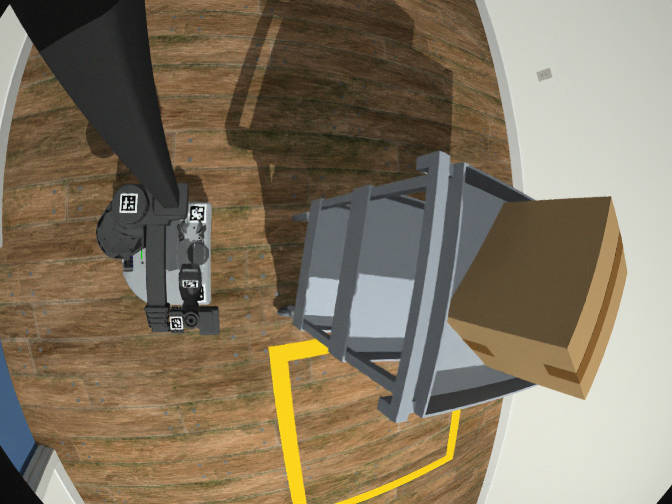

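Call:
{"name": "execute_actions", "arguments": {
  "actions": [
    {"r2":{"base":{"rotate_rad":1.4}}}
  ],
  "cameras": []
}}

Call:
{"name": "execute_actions", "arguments": {
  "actions": [
    {"r2":{"base":{"translate_m":0.52}}}
  ],
  "cameras": []
}}

Call:
{"name": "execute_actions", "arguments": {
  "actions": [
    {"r2":{"base":{"rotate_rad":-1.47}}}
  ],
  "cameras": []
}}

Call:
{"name": "execute_actions", "arguments": {
  "actions": [
    {"r2":{"base":{"translate_m":0.67}}}
  ],
  "cameras": []
}}

Call:
{"name": "execute_actions", "arguments": {
  "actions": [
    {"r2":{"base":{"rotate_rad":-1.45},"joints":{"lift_m":0.33,"head_tilt_rad":-1.4}}}
  ],
  "cameras": []
}}

Call:
{"name": "execute_actions", "arguments": {
  "actions": [
    {"r2":{"base":{"translate_m":0.9}}}
  ],
  "cameras": ["r2_nav_camera"]
}}

Scene clock: 224.20 s.
r1.base_odometry: x=+0.276 y=+3.405 heading=-1.171 (m, m, rad; r1's odometry frame)
r1.turned_by_wheels: +0.000 (rad since the last result)
r1.turned_by_imu: +0.001 (rad since the last result)
r1.base_tilt: forward=+0.9 right=-2.5 (deg)
r1.lidar_m: 1.37 1.39 1.63 1.86 1.86 2.20 3.95 4.42 3.27 2.89 2.66 1.58
r1.head_depth_mm: 1932 2362 2062 1686 1431 1231 1094 / 1756 2093 2028 1693 1438 1237 1096 / 1611 1891 2054 1678 1427 1229 1089 / 1476 1695 1941 1685 1432 1246 1095 / 1382 1576 1858 1682 1431 1244 1093 / 1289 1463 1694 1684 1417 1234 1096 / 1211 1364 1554 1690 1426 1242 1096
r1.base_status: not commanded
r1.joint_positions: lift_m=+0.330 arm_m=+0.001 wrist_yaw_rad=+3.149 wrist_pitch_rad=-0.399 wrist_roll_rad=-0.016 gripper_m=+0.037 head_pan_rad=-0.407 head_tilt_rad=-0.902
r1.joint_status: not commanded
r1.motor_effort: left_wheel=+3(3) right_wheel=-3(3) lift_m=+24(24) arm_m=+0(0) wrist_yaw_rad=+0(1) wrist_pitch_rad=+9(9) wrist_roll_rad=+0(0) gripper_m=+1(1) head_pan_rad=+4(5) head_tilt_rad=+1(1) (%)
r1.hand_pose: x=-0.0230 y=+0.0809 z=+0.3468 quat_wxyz=(+0.137, +0.687, +0.144, +0.699) (m; r1's base frame)
r1.wrist_depth_mm: - - - - - - - / - - - - - - - / - - - - - - - / 897 888 852 856 834 821 811 / 717 695 691 690 691 668 659 / 585 588 601 567 564 553 550 / 495 498 - - 481 478 471
r2.base_odometry: x=+3.622 y=+3.616 heading=+2.158 (m, m, rad; r2's odometry frame)
r2.turned_by_wheels: +1.400 (rad since the last result)
r2.turned_by_imu: +1.418 (rad since the last result)
r2.base_tilt: forward=-0.4 right=+0.3 (deg)
r2.lidar_m: 1.99 1.76 1.04 0.90 0.99 1.16 1.90 2.76 0.39 0.38 0.39 2.23
r2.head_depth_mm: 2106 1833 1634 1466 1326 1074 1088 / 2078 1849 1622 1453 1326 1215 1124 / 2043 1825 1623 1447 1322 1208 - / 2016 1817 1612 1446 1312 1207 - / 1981 1813 1601 1427 1297 1196 - / 1929 1790 1589 1435 1298 1185 1123 / 1940 1780 1590 1438 1301 1184 1102
r2.base_status: done
r2.joint_positions: lift_m=+0.260 arm_m=-0.001 wrist_yaw_rad=+3.119 wrist_pitch_rad=-0.379 wrist_roll_rad=+0.004 gripper_m=+0.037 head_pan_rad=-0.005 head_tilt_rad=-1.093
r2.joint_status: not commanded
r2.motor_effort: left_wheel=-3(13) right_wheel=+3(14) lift_m=+23(23) arm_m=+0(0) wrist_yaw_rad=+1(3) wrist_pitch_rad=+6(6) wrist_roll_rad=-1(0) gripper_m=+0(0) head_pan_rad=+2(2) head_tilt_rad=-4(4) (%)
r2.hand_pose: x=-0.0161 y=+0.0851 z=+0.2817 quat_wxyz=(+0.141, +0.697, +0.125, +0.692) (m; r2's base frame)
r2.wrist_depth_mm: 785 830 - 879 930 - - / 869 889 - 937 - - - / 889 948 - 986 - - - / 751 746 - 764 789 785 799 / 595 602 - 619 620 633 630 / 501 502 - 515 520 520 520 / 447 - - - 430 440 447
pictures: none
No camera images: the call's "cameras" was empty. Leave "cameras" out to get every camera's image.

Scene clock: 227.53 s.
r1.base_odometry: x=+0.276 y=+3.405 heading=-1.171 (m, m, rad; r1's odometry frame)
r1.turned_by_wheels: +0.000 (rad since the last result)
r1.turned_by_imu: +0.000 (rad since the last result)
r1.base_tilt: forward=+0.9 right=-2.5 (deg)
r1.lidar_m: 1.38 1.39 1.63 1.86 1.86 2.19 3.93 4.42 3.29 2.89 2.66 1.58
r1.head_depth_mm: 1945 2333 2049 1674 1431 1232 1095 / 1761 2091 2045 1695 1425 1235 1095 / 1601 1877 2064 1689 1428 1239 1092 / 1468 1724 1920 1697 1423 1235 1093 / 1371 1576 1876 1699 1428 1245 1095 / 1287 1463 1697 1687 1416 1244 1092 / 1204 1355 1562 1687 1433 1241 1090
r1.base_status: not commanded
r1.joint_positions: lift_m=+0.330 arm_m=+0.001 wrist_yaw_rad=+3.149 wrist_pitch_rad=-0.399 wrist_roll_rad=-0.016 gripper_m=+0.037 head_pan_rad=-0.407 head_tilt_rad=-0.902
r1.joint_status: not commanded
r1.motor_effort: left_wheel=+3(3) right_wheel=-3(3) lift_m=+23(23) arm_m=+0(0) wrist_yaw_rad=+0(1) wrist_pitch_rad=+9(9) wrist_roll_rad=+0(0) gripper_m=+0(1) head_pan_rad=+4(5) head_tilt_rad=+1(1) (%)
r1.hand_pose: x=-0.0230 y=+0.0809 z=+0.3468 quat_wxyz=(+0.137, +0.687, +0.144, +0.699) (m; r1's base frame)
r1.wrist_depth_mm: - - - - - - - / - - - - - - - / - - - - - - - / 916 890 853 858 852 815 812 / 717 705 686 682 702 665 650 / 593 580 592 570 561 551 547 / 498 499 - - 482 474 469
r2.base_odometry: x=+3.334 y=+4.049 heading=+2.158 (m, m, rad; r2's odometry frame)
r2.turned_by_wheels: +0.000 (rad since the last result)
r2.turned_by_imu: +0.003 (rad since the last result)
r2.base_tilt: forward=-0.5 right=+0.1 (deg)
r2.lidar_m: 1.49 1.49 1.18 1.03 1.03 1.31 2.16 0.53 0.45 0.98 1.78 1.71
r2.head_depth_mm: 1751 1832 1623 1459 1327 1218 1115 / 1684 1835 1616 1449 1322 1218 1127 / 1623 1821 1616 1444 1318 1207 - / 1566 1765 1608 1449 1303 1199 - / 1531 1729 1611 1432 1304 1197 - / 1477 1717 1589 1417 1302 1192 1125 / 1442 1691 1578 1417 1289 1192 1096
r2.base_status: done
r2.joint_positions: lift_m=+0.260 arm_m=-0.001 wrist_yaw_rad=+3.119 wrist_pitch_rad=-0.379 wrist_roll_rad=+0.004 gripper_m=+0.037 head_pan_rad=-0.005 head_tilt_rad=-1.093
r2.joint_status: not commanded
r2.motor_effort: left_wheel=-4(10) right_wheel=+3(12) lift_m=+23(23) arm_m=+0(0) wrist_yaw_rad=+1(2) wrist_pitch_rad=+6(6) wrist_roll_rad=-1(0) gripper_m=+0(0) head_pan_rad=+2(2) head_tilt_rad=-4(4) (%)
r2.hand_pose: x=-0.0161 y=+0.0851 z=+0.2817 quat_wxyz=(+0.141, +0.697, +0.125, +0.692) (m; r2's base frame)
r2.wrist_depth_mm: 892 863 - - - - - / 939 933 - - - - - / - 947 - - - - - / 747 758 - 778 779 797 798 / 594 601 - 618 619 625 636 / 499 507 - 517 519 523 525 / 445 - - - 425 447 445
pictures: none
No camera images: the call's "cameras" was empty. Leave "cameras" out to get every camera's image.

Scene clock: 229.67 s.
r1.base_odometry: x=+0.276 y=+3.405 heading=-1.171 (m, m, rad; r1's odometry frame)
r1.turned_by_wheels: +0.000 (rad since the last result)
r1.turned_by_imu: +0.000 (rad since the last result)
r1.base_tilt: forward=+0.9 right=-2.5 (deg)
r1.lidar_m: 1.38 1.39 1.63 1.86 1.87 2.19 3.95 4.41 3.30 2.89 2.67 1.58
r1.head_depth_mm: 1916 2371 2068 1675 1422 1232 1090 / 1745 2118 2059 1679 1434 1236 1096 / 1605 1893 2052 1678 1424 1233 1094 / 1474 1705 1934 1687 1431 1233 1097 / 1377 1588 1873 1692 1417 1237 1089 / 1288 1452 1701 1692 1443 1231 1091 / 1214 1362 1573 1677 1421 1239 1095
r1.base_status: not commanded
r1.joint_positions: lift_m=+0.330 arm_m=+0.001 wrist_yaw_rad=+3.149 wrist_pitch_rad=-0.399 wrist_roll_rad=-0.016 gripper_m=+0.037 head_pan_rad=-0.407 head_tilt_rad=-0.902
r1.joint_status: not commanded
r1.motor_effort: left_wheel=+3(4) right_wheel=-3(3) lift_m=+24(24) arm_m=+0(0) wrist_yaw_rad=+0(0) wrist_pitch_rad=+9(9) wrist_roll_rad=+0(0) gripper_m=-1(1) head_pan_rad=+5(4) head_tilt_rad=+1(1) (%)
r1.hand_pose: x=-0.0230 y=+0.0809 z=+0.3468 quat_wxyz=(+0.137, +0.687, +0.144, +0.699) (m; r1's base frame)
r1.wrist_depth_mm: - - - - - - - / - - - - - - - / - - - - - - - / 909 888 852 855 851 821 814 / 716 695 696 693 694 666 650 / 583 582 594 566 563 560 544 / 498 498 - - 482 476 470
r2.base_odometry: x=+3.334 y=+4.049 heading=+0.688 (m, m, rad; r2's odometry frame)
r2.turned_by_wheels: -1.470 (rad since the last result)
r2.turned_by_imu: -1.488 (rad since the last result)
r2.base_tilt: forward=-0.3 right=+0.3 (deg)
r2.lidar_m: 1.78 1.79 1.62 1.49 1.50 1.13 1.03 1.04 1.40 2.63 0.48 0.45
r2.head_depth_mm: 945 1117 1024 894 1201 1216 1122 / 1949 1785 1388 1296 1268 1205 1110 / 1896 1805 1613 1448 1310 1204 - / 1845 1798 1607 1437 1314 1196 - / 1804 1796 1587 1435 1301 1191 - / 1772 1774 1580 1441 1292 1195 1119 / 1738 1781 1570 1421 1294 1187 1103
r2.base_status: done
r2.joint_positions: lift_m=+0.260 arm_m=-0.001 wrist_yaw_rad=+3.119 wrist_pitch_rad=-0.379 wrist_roll_rad=+0.004 gripper_m=+0.037 head_pan_rad=-0.005 head_tilt_rad=-1.093
r2.joint_status: not commanded
r2.motor_effort: left_wheel=+4(17) right_wheel=-4(8) lift_m=+23(23) arm_m=+0(0) wrist_yaw_rad=+1(1) wrist_pitch_rad=+6(6) wrist_roll_rad=-1(1) gripper_m=-1(0) head_pan_rad=+2(2) head_tilt_rad=-4(4) (%)
r2.hand_pose: x=-0.0161 y=+0.0851 z=+0.2817 quat_wxyz=(+0.141, +0.697, +0.125, +0.692) (m; r2's base frame)
r2.wrist_depth_mm: - - - - - - - / - - - - - - - / - - - - - - - / 739 749 - 773 773 784 803 / 600 587 - 611 619 634 632 / 499 505 - 517 524 525 521 / 442 - - - 426 448 452
pictures: none
No camera images: the call's "cameras" was empty. Leave "cameras" out to get every camera's image.

Scene clock: 233.63 s.
r1.base_odometry: x=+0.276 y=+3.405 heading=-1.171 (m, m, rad; r1's odometry frame)
r1.turned_by_wheels: +0.000 (rad since the last result)
r1.turned_by_imu: +0.001 (rad since the last result)
r1.base_tilt: forward=+0.9 right=-2.4 (deg)
r1.lidar_m: 1.37 1.39 1.63 1.86 1.86 2.19 3.94 4.43 3.28 2.89 2.67 1.59
r1.head_depth_mm: 1927 2351 2049 1680 1421 1238 1091 / 1769 2102 2055 1682 1426 1232 1092 / 1610 1900 2061 1696 1440 1238 1093 / 1469 1716 1924 1691 1418 1240 1092 / 1377 1578 1855 1681 1435 1236 1089 / 1288 1465 1704 1686 1442 1241 1092 / 1206 1360 1558 1668 1416 1244 1091
r1.base_status: not commanded
r1.joint_positions: lift_m=+0.330 arm_m=+0.001 wrist_yaw_rad=+3.149 wrist_pitch_rad=-0.399 wrist_roll_rad=-0.016 gripper_m=+0.037 head_pan_rad=-0.407 head_tilt_rad=-0.902
r1.joint_status: not commanded
r1.motor_effort: left_wheel=+3(3) right_wheel=-3(3) lift_m=+24(24) arm_m=+0(0) wrist_yaw_rad=+0(1) wrist_pitch_rad=+9(9) wrist_roll_rad=+0(0) gripper_m=+0(1) head_pan_rad=+5(4) head_tilt_rad=+1(1) (%)
r1.hand_pose: x=-0.0230 y=+0.0809 z=+0.3468 quat_wxyz=(+0.137, +0.687, +0.144, +0.699) (m; r1's base frame)
r1.wrist_depth_mm: - - - - - - - / - - - - - - - / - - - - - - - / 903 875 855 852 836 825 810 / 721 703 697 682 704 665 656 / 584 580 593 564 561 557 549 / 500 496 - - 481 479 472
r2.base_odometry: x=+3.851 y=+4.475 heading=+0.688 (m, m, rad; r2's odometry frame)
r2.turned_by_wheels: +0.000 (rad since the last result)
r2.turned_by_imu: +0.004 (rad since the last result)
r2.base_tilt: forward=-0.4 right=+0.3 (deg)
r2.lidar_m: 1.11 1.13 1.40 1.58 1.60 1.84 1.70 0.42 0.33 0.32 0.34 1.22
r2.head_depth_mm: 1223 1503 1628 1464 1315 1065 985 / 1184 1461 1624 1465 1319 1191 1119 / 1157 1422 1609 1451 1312 1201 - / 1136 1395 1578 1444 1303 1201 - / 1118 1353 1562 1442 1302 1199 - / 1092 1322 1541 1431 1308 1188 1127 / 1072 1285 1532 1435 1290 1188 1095
r2.base_status: done
r2.joint_positions: lift_m=+0.260 arm_m=-0.001 wrist_yaw_rad=+3.119 wrist_pitch_rad=-0.379 wrist_roll_rad=+0.004 gripper_m=+0.037 head_pan_rad=-0.005 head_tilt_rad=-1.093
r2.joint_status: not commanded
r2.motor_effort: left_wheel=+4(17) right_wheel=-3(8) lift_m=+24(24) arm_m=+0(0) wrist_yaw_rad=+0(0) wrist_pitch_rad=+6(6) wrist_roll_rad=-1(1) gripper_m=+0(0) head_pan_rad=+2(2) head_tilt_rad=-4(4) (%)
r2.hand_pose: x=-0.0161 y=+0.0851 z=+0.2817 quat_wxyz=(+0.141, +0.697, +0.125, +0.692) (m; r2's base frame)
r2.wrist_depth_mm: - - - - - - - / - - - - - - - / - - - - - - - / 750 754 - 781 774 817 804 / 595 604 - 614 624 631 634 / 498 503 - 518 525 523 518 / 440 - - - 430 443 448
pictures: none
No camera images: the call's "cameras" was empty. Leave "cameras" out to get every camera's image.

Scene clock: 236.33 s.
r1.base_odometry: x=+0.276 y=+3.405 heading=-1.171 (m, m, rad; r1's odometry frame)
r1.turned_by_wheels: +0.000 (rad since the last result)
r1.turned_by_imu: +0.000 (rad since the last result)
r1.base_tilt: forward=+0.9 right=-2.5 (deg)
r1.lidar_m: 1.38 1.39 1.64 1.86 1.87 2.20 3.95 4.42 3.29 2.89 2.67 1.59
r1.head_depth_mm: 1918 2367 2074 1686 1430 1235 1089 / 1755 2104 2052 1692 1429 1238 1092 / 1604 1888 2067 1696 1426 1233 1088 / 1471 1709 1951 1695 1429 1238 1091 / 1382 1585 1869 1690 1423 1239 1093 / 1285 1457 1680 1683 1438 1242 1090 / 1206 1365 1552 1682 1431 1234 1093
r1.base_status: not commanded
r1.joint_positions: lift_m=+0.330 arm_m=+0.001 wrist_yaw_rad=+3.149 wrist_pitch_rad=-0.399 wrist_roll_rad=-0.016 gripper_m=+0.037 head_pan_rad=-0.407 head_tilt_rad=-0.902
r1.joint_status: not commanded
r1.motor_effort: left_wheel=+3(3) right_wheel=-3(3) lift_m=+23(24) arm_m=+0(0) wrist_yaw_rad=+1(0) wrist_pitch_rad=+9(9) wrist_roll_rad=+0(0) gripper_m=+0(0) head_pan_rad=+5(5) head_tilt_rad=+1(1) (%)
r1.hand_pose: x=-0.0230 y=+0.0809 z=+0.3468 quat_wxyz=(+0.137, +0.687, +0.144, +0.699) (m; r1's base frame)
r1.wrist_depth_mm: - - - - - - - / - - - - - - - / - - - - - - - / 916 882 850 854 847 828 813 / 715 704 684 681 693 662 649 / 586 582 596 565 557 555 544 / 496 495 - - 481 478 470
r2.base_odometry: x=+3.851 y=+4.475 heading=-0.762 (m, m, rad; r2's odometry frame)
r2.turned_by_wheels: -1.450 (rad since the last result)
r2.turned_by_imu: -1.470 (rad since the last result)
r2.base_tilt: forward=-0.3 right=+0.2 (deg)
r2.lidar_m: 0.32 0.36 1.17 1.12 1.15 1.54 1.58 1.63 1.77 1.69 0.39 0.32
r2.head_depth_mm: 400 518 856 1310 1272 1225 1181 / 412 489 859 1297 1261 1217 1179 / 456 507 855 1282 1276 1196 1171 / 508 519 849 1276 1266 - 1165 / 532 537 851 1286 1257 - 1151 / 532 852 986 1280 1241 - 1149 / 530 788 1306 1272 1233 - 1148
r2.base_status: done
r2.joint_positions: lift_m=+0.330 arm_m=-0.001 wrist_yaw_rad=+3.119 wrist_pitch_rad=-0.379 wrist_roll_rad=+0.004 gripper_m=+0.037 head_pan_rad=-0.005 head_tilt_rad=-1.384
r2.joint_status: all done
r2.motor_effort: left_wheel=+4(16) right_wheel=-3(10) lift_m=+29(28) arm_m=+0(0) wrist_yaw_rad=+1(0) wrist_pitch_rad=+6(7) wrist_roll_rad=-1(1) gripper_m=+0(0) head_pan_rad=+2(2) head_tilt_rad=-9(32) (%)
r2.hand_pose: x=-0.0161 y=+0.0851 z=+0.3514 quat_wxyz=(+0.141, +0.697, +0.125, +0.692) (m; r2's base frame)
r2.wrist_depth_mm: - - - - - - - / - - - - - - - / - - - - - - - / 869 853 - 906 920 938 936 / 696 697 - 726 723 737 739 / 590 591 592 599 610 614 606 / 506 507 - 513 505 523 526
pictures: none
No camera images: the call's "cameras" was empty. Leave "cameras" out to get every camera's image.

Scene clock: 246.37 s.
r1.base_odometry: x=+0.276 y=+3.405 heading=-1.171 (m, m, rad; r1's odometry frame)
r1.turned_by_wheels: +0.000 (rad since the last result)
r1.turned_by_imu: +0.001 (rad since the last result)
r1.base_tilt: forward=+0.9 right=-2.5 (deg)
r1.lidar_m: 1.38 1.39 1.64 1.86 1.87 2.20 3.94 4.42 3.29 2.89 2.66 1.58
r1.head_depth_mm: 1936 2349 2065 1677 1426 1240 1090 / 1749 2106 2040 1690 1425 1240 1089 / 1611 1912 2035 1682 1426 1236 1093 / 1481 1704 1946 1678 1431 1234 1095 / 1375 1586 1859 1697 1427 1240 1094 / 1284 1455 1713 1692 1418 1241 1087 / 1212 1367 1570 1688 1425 1240 1088
r1.base_status: not commanded
r1.joint_positions: lift_m=+0.330 arm_m=+0.001 wrist_yaw_rad=+3.149 wrist_pitch_rad=-0.399 wrist_roll_rad=-0.016 gripper_m=+0.037 head_pan_rad=-0.407 head_tilt_rad=-0.902
r1.joint_status: not commanded
r1.motor_effort: left_wheel=+3(3) right_wheel=-3(3) lift_m=+24(24) arm_m=+0(0) wrist_yaw_rad=+1(1) wrist_pitch_rad=+9(9) wrist_roll_rad=+0(0) gripper_m=-1(2) head_pan_rad=+5(5) head_tilt_rad=+1(1) (%)
r1.hand_pose: x=-0.0230 y=+0.0809 z=+0.3468 quat_wxyz=(+0.137, +0.687, +0.144, +0.699) (m; r1's base frame)
r1.wrist_depth_mm: - - - - - - - / - - - - - - - / - - - - - - - / 902 885 854 868 853 825 819 / 702 709 702 694 697 661 654 / 585 585 597 568 565 552 550 / 501 504 - - 480 477 472
r2.base_odometry: x=+4.503 y=+3.854 heading=-0.761 (m, m, rad; r2's odometry frame)
r2.turned_by_wheels: +0.001 (rad since the last result)
r2.turned_by_imu: -0.002 (rad since the last result)
r2.base_tilt: forward=-0.5 right=+0.1 (deg)
r2.lidar_m: 0.15 - 0.15 0.17 1.18 1.58 2.48 2.44 1.75 1.69 0.41 0.16
r2.head_depth_mm: 532 526 767 1316 1268 1219 1187 / - 350 512 1301 1271 1211 1182 / - 316 427 1167 1273 1195 1174 / - 318 428 816 1259 - 1161 / - 321 461 490 1250 - 1152 / - 323 469 479 1071 - 1147 / - 318 474 474 776 - 1142
r2.base_status: done
r2.joint_positions: lift_m=+0.330 arm_m=-0.001 wrist_yaw_rad=+3.122 wrist_pitch_rad=-0.379 wrist_roll_rad=+0.004 gripper_m=+0.037 head_pan_rad=-0.005 head_tilt_rad=-1.386
r2.joint_status: not commanded
r2.on_its_own: left_wheel is at rest, and its effort (+39) is outside its rest range (-18 to +18)
r2.motor_effort: left_wheel=+39(89) right_wheel=-1(47) lift_m=+26(29) arm_m=+0(1) wrist_yaw_rad=-1(35) wrist_pitch_rad=+6(6) wrist_roll_rad=-1(1) gripper_m=+0(0) head_pan_rad=+2(2) head_tilt_rad=-7(9) (%)
r2.hand_pose: x=-0.0167 y=+0.0851 z=+0.3516 quat_wxyz=(+0.141, +0.697, +0.126, +0.692) (m; r2's base frame)
r2.wrist_depth_mm: - - - - 246 - 132 / - - - - - - - / - - - - - - - / 871 876 - 873 854 920 531 / 704 708 - 689 433 478 506 / 588 585 591 567 418 419 419 / 507 506 - 505 315 357 362
pictures: r2_nav_camera (sideways: a quarter turn counterclockwise sets it upright)
camera_calibration (this result's frames):
r2_nav_camera: T_world_to_cam=[[0.990237, 0.0156971, 0.138511, -0.14181], [0.0110874, -0.999361, 0.0339901, 0.00723473], [0.138956, -0.0321225, -0.989778, 1.24668], [0, 0, 0, 1]] pos_world=[-0.0328873, 0.0495025, 1.25333]
Images, in order (width x height): r2_nav_camera 672x504.

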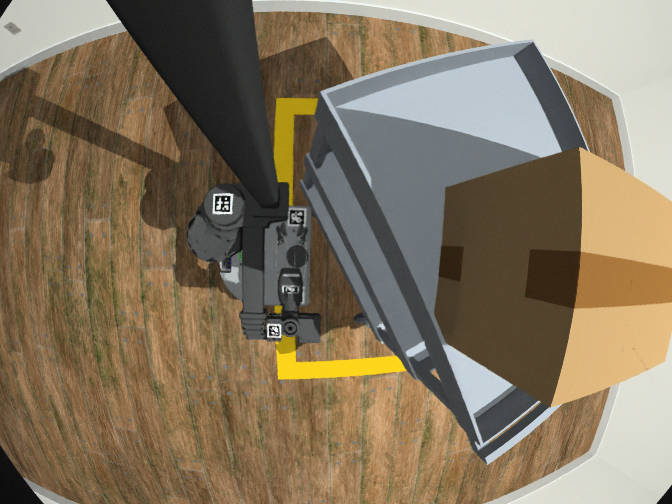

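Call:
{"name": "execute_actions", "arguments": {
  "actions": [
    {"r2":{"base":{"translate_m":0.1}}}
  ],
  "cameras": []
}}

Call:
{"name": "execute_actions", "arguments": {
  "actions": [
    {"r2":{"base":{"translate_m":-0.8},"joints":{"lift_m":0.26,"head_tilt_rad":-0.85,"head_pan_rad":0.1}}}
  ],
  "cameras": ["r2_nav_camera","r2_head_camera"]
}}

Scene clock: 251.17 s.
r1.base_odometry: x=+0.276 y=+3.405 heading=-1.171 (m, m, rad; r1's odometry frame)
r1.turned_by_wheels: +0.000 (rad since the last result)
r1.turned_by_imu: +0.001 (rad since the last result)
r1.base_tilt: forward=+0.8 right=-2.4 (deg)
r1.lidar_m: 1.37 1.39 1.63 1.86 1.87 2.19 3.93 4.39 3.30 2.90 2.67 1.58
r1.head_depth_mm: 1935 2356 2050 1688 1429 1237 1094 / 1744 2100 2058 1680 1427 1239 1090 / 1614 1889 2042 1685 1429 1236 1093 / 1473 1712 1931 1699 1428 1240 1092 / 1375 1578 1860 1690 1426 1241 1095 / 1284 1470 1691 1686 1432 1245 1093 / 1212 1352 1559 1685 1432 1243 1092
r1.base_status: not commanded
r1.joint_positions: lift_m=+0.330 arm_m=+0.001 wrist_yaw_rad=+3.149 wrist_pitch_rad=-0.399 wrist_roll_rad=-0.016 gripper_m=+0.037 head_pan_rad=-0.407 head_tilt_rad=-0.902
r1.joint_status: not commanded
r1.motor_effort: left_wheel=+3(3) right_wheel=-2(3) lift_m=+24(24) arm_m=+0(0) wrist_yaw_rad=+1(1) wrist_pitch_rad=+9(8) wrist_roll_rad=+0(0) gripper_m=-1(0) head_pan_rad=+5(5) head_tilt_rad=+0(1) (%)
r1.hand_pose: x=-0.0230 y=+0.0809 z=+0.3468 quat_wxyz=(+0.137, +0.687, +0.144, +0.699) (m; r1's base frame)
r1.wrist_depth_mm: - - - - - - - / - - - - - - - / - - - - - - - / 903 883 848 854 842 830 807 / 711 703 693 692 710 666 650 / 584 581 597 569 563 555 550 / 499 497 - - 477 474 472
r2.base_odometry: x=+4.575 y=+3.785 heading=-0.760 (m, m, rad; r2's odometry frame)
r2.turned_by_wheels: +0.001 (rad since the last result)
r2.turned_by_imu: +0.001 (rad since the last result)
r2.base_tilt: forward=-0.4 right=+0.3 (deg)
r2.lidar_m: 0.15 - 0.15 0.17 1.18 1.58 2.58 2.44 1.79 1.67 1.72 0.18
r2.head_depth_mm: 521 526 1343 1314 1266 1219 1178 / 539 521 771 1303 1268 1212 1174 / - 321 473 1278 1271 1195 1174 / - 319 439 824 1264 - 1171 / - 319 469 766 1254 - 1150 / - 318 468 480 1087 - 1151 / - 317 465 473 780 - 1158
r2.base_status: done
r2.joint_positions: lift_m=+0.330 arm_m=-0.001 wrist_yaw_rad=+3.121 wrist_pitch_rad=-0.379 wrist_roll_rad=+0.004 gripper_m=+0.037 head_pan_rad=-0.005 head_tilt_rad=-1.386
r2.joint_status: not commanded
r2.on_its_own: left_wheel is at rest, and its effort (+41) is outside its rest range (-18 to +18)
r2.motor_effort: left_wheel=+41(65) right_wheel=-1(6) lift_m=+26(26) arm_m=+1(0) wrist_yaw_rad=-3(3) wrist_pitch_rad=+6(7) wrist_roll_rad=-1(1) gripper_m=+0(0) head_pan_rad=+2(2) head_tilt_rad=-8(7) (%)
r2.hand_pose: x=-0.0166 y=+0.0851 z=+0.3516 quat_wxyz=(+0.141, +0.697, +0.126, +0.692) (m; r2's base frame)
r2.wrist_depth_mm: - - - - - - 135 / - - - - - - - / - - - - - - - / 871 873 - 847 938 565 541 / 695 712 - 699 456 506 511 / 580 595 591 558 418 412 422 / 509 501 - 509 315 355 356
pictures: none
No camera images: the call's "cameras" was empty. Leave "cameras" out to get every camera's image.

Scene clock: 255.70 s.
r1.base_odometry: x=+0.276 y=+3.405 heading=-1.171 (m, m, rad; r1's odometry frame)
r1.turned_by_wheels: +0.000 (rad since the last result)
r1.turned_by_imu: +0.001 (rad since the last result)
r1.base_tilt: forward=+0.9 right=-2.6 (deg)
r1.lidar_m: 1.38 1.39 1.64 1.86 1.87 2.19 3.96 4.40 3.30 2.90 2.67 1.58
r1.head_depth_mm: 1913 2347 2039 1670 1432 1239 1089 / 1769 2099 2054 1678 1431 1242 1090 / 1605 1895 2059 1681 1431 1230 1094 / 1479 1712 1921 1684 1433 1240 1092 / 1363 1570 1847 1679 1422 1238 1088 / 1290 1474 1699 1693 1422 1229 1092 / 1207 1365 1554 1689 1437 1239 1097
r1.base_status: not commanded
r1.joint_positions: lift_m=+0.330 arm_m=+0.001 wrist_yaw_rad=+3.149 wrist_pitch_rad=-0.399 wrist_roll_rad=-0.016 gripper_m=+0.037 head_pan_rad=-0.407 head_tilt_rad=-0.902
r1.joint_status: not commanded
r1.motor_effort: left_wheel=+3(3) right_wheel=-2(3) lift_m=+23(24) arm_m=+0(0) wrist_yaw_rad=+1(1) wrist_pitch_rad=+9(9) wrist_roll_rad=+0(1) gripper_m=-1(1) head_pan_rad=+5(5) head_tilt_rad=+1(0) (%)
r1.hand_pose: x=-0.0230 y=+0.0809 z=+0.3468 quat_wxyz=(+0.137, +0.687, +0.144, +0.699) (m; r1's base frame)
r1.wrist_depth_mm: - - - - - - - / - - - - - - - / - - - - - - - / 907 890 855 849 839 825 810 / 713 699 691 679 691 664 659 / 588 575 597 565 562 557 549 / 498 497 - - 484 473 470
r2.base_odometry: x=+3.996 y=+4.336 heading=-0.760 (m, m, rad; r2's odometry frame)
r2.turned_by_wheels: +0.000 (rad since the last result)
r2.turned_by_imu: -0.004 (rad since the last result)
r2.base_tilt: forward=-0.4 right=+0.0 (deg)
r2.lidar_m: 0.84 0.83 1.18 1.12 1.15 1.54 1.78 1.83 1.77 1.68 1.82 2.33
r2.head_depth_mm: 2633 2566 2098 1732 1487 1300 1139 / 1205 1138 1917 1694 1482 1285 1138 / 908 1012 1387 1585 1481 1282 1139 / 883 959 1304 1578 1455 1280 1130 / 904 947 1303 1469 1453 1276 1133 / 1188 905 1251 1498 1460 1269 1121 / 1163 1087 1910 1695 1448 1269 1128
r2.base_status: done
r2.joint_positions: lift_m=+0.260 arm_m=-0.001 wrist_yaw_rad=+3.121 wrist_pitch_rad=-0.379 wrist_roll_rad=+0.004 gripper_m=+0.037 head_pan_rad=+0.093 head_tilt_rad=-0.852
r2.joint_status: all done
r2.motor_effort: left_wheel=+2(22) right_wheel=-1(6) lift_m=+23(25) arm_m=+0(0) wrist_yaw_rad=-1(1) wrist_pitch_rad=+7(7) wrist_roll_rad=-1(1) gripper_m=-1(0) head_pan_rad=+2(13) head_tilt_rad=+1(33) (%)
r2.hand_pose: x=-0.0165 y=+0.0851 z=+0.2817 quat_wxyz=(+0.141, +0.697, +0.126, +0.692) (m; r2's base frame)
r2.wrist_depth_mm: - - - - - - - / - - - - - - - / - - - - - - - / 747 759 - 774 778 804 800 / 593 604 - 624 615 640 635 / 494 505 - 519 523 515 523 / 441 - - - - 447 445
pictures: r2_head_camera (sideways: a quarter turn clockwise sets it upright), r2_nav_camera (sideways: a quarter turn counterclockwise sets it upright)
camera_calibration (this result's frames):
r2_head_camera: T_world_to_cam=[[-0.764799, -0.0795374, -0.63934, 0.854437], [-0.0747728, 0.996602, -0.0345371, 0.0460543], [0.639915, 0.0213913, -0.768148, 0.958039], [0, 0, 0, 1]] pos_world=[0.0438532, 0.0015682, 1.28378]
r2_nav_camera: T_world_to_cam=[[0.77651, 0.0930266, 0.623201, -0.77179], [0.0892389, -0.995309, 0.0373801, 0.00231913], [0.623754, 0.0265877, -0.781168, 0.972764], [0, 0, 0, 1]] pos_world=[-0.00767022, 0.0482417, 1.24079]
Images, in order (width x height): r2_head_camera 896x504, r2_nav_camera 672x504.

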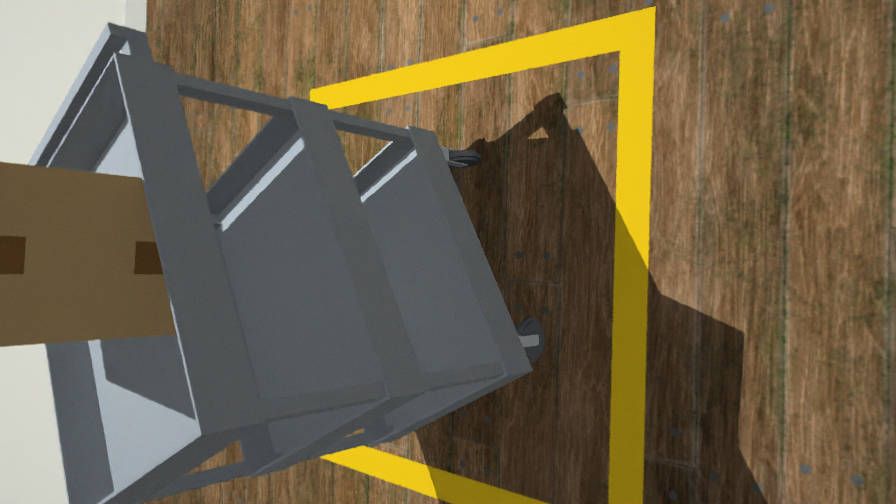

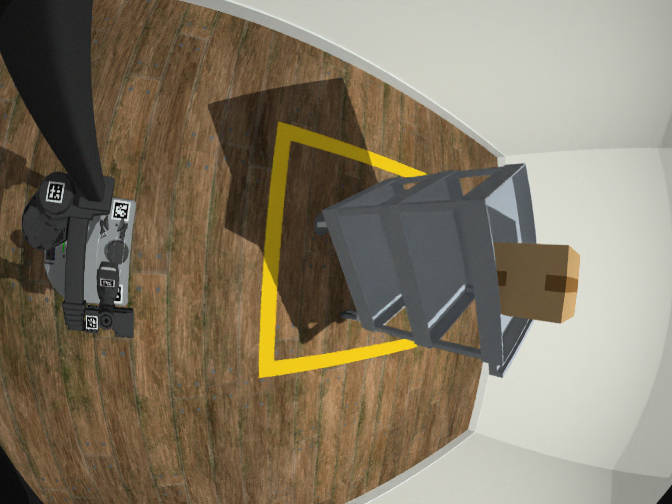

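Call:
{"name": "finished_scene", "arguments": {
  "scene": 2
}}

The scene is finished: the task was done.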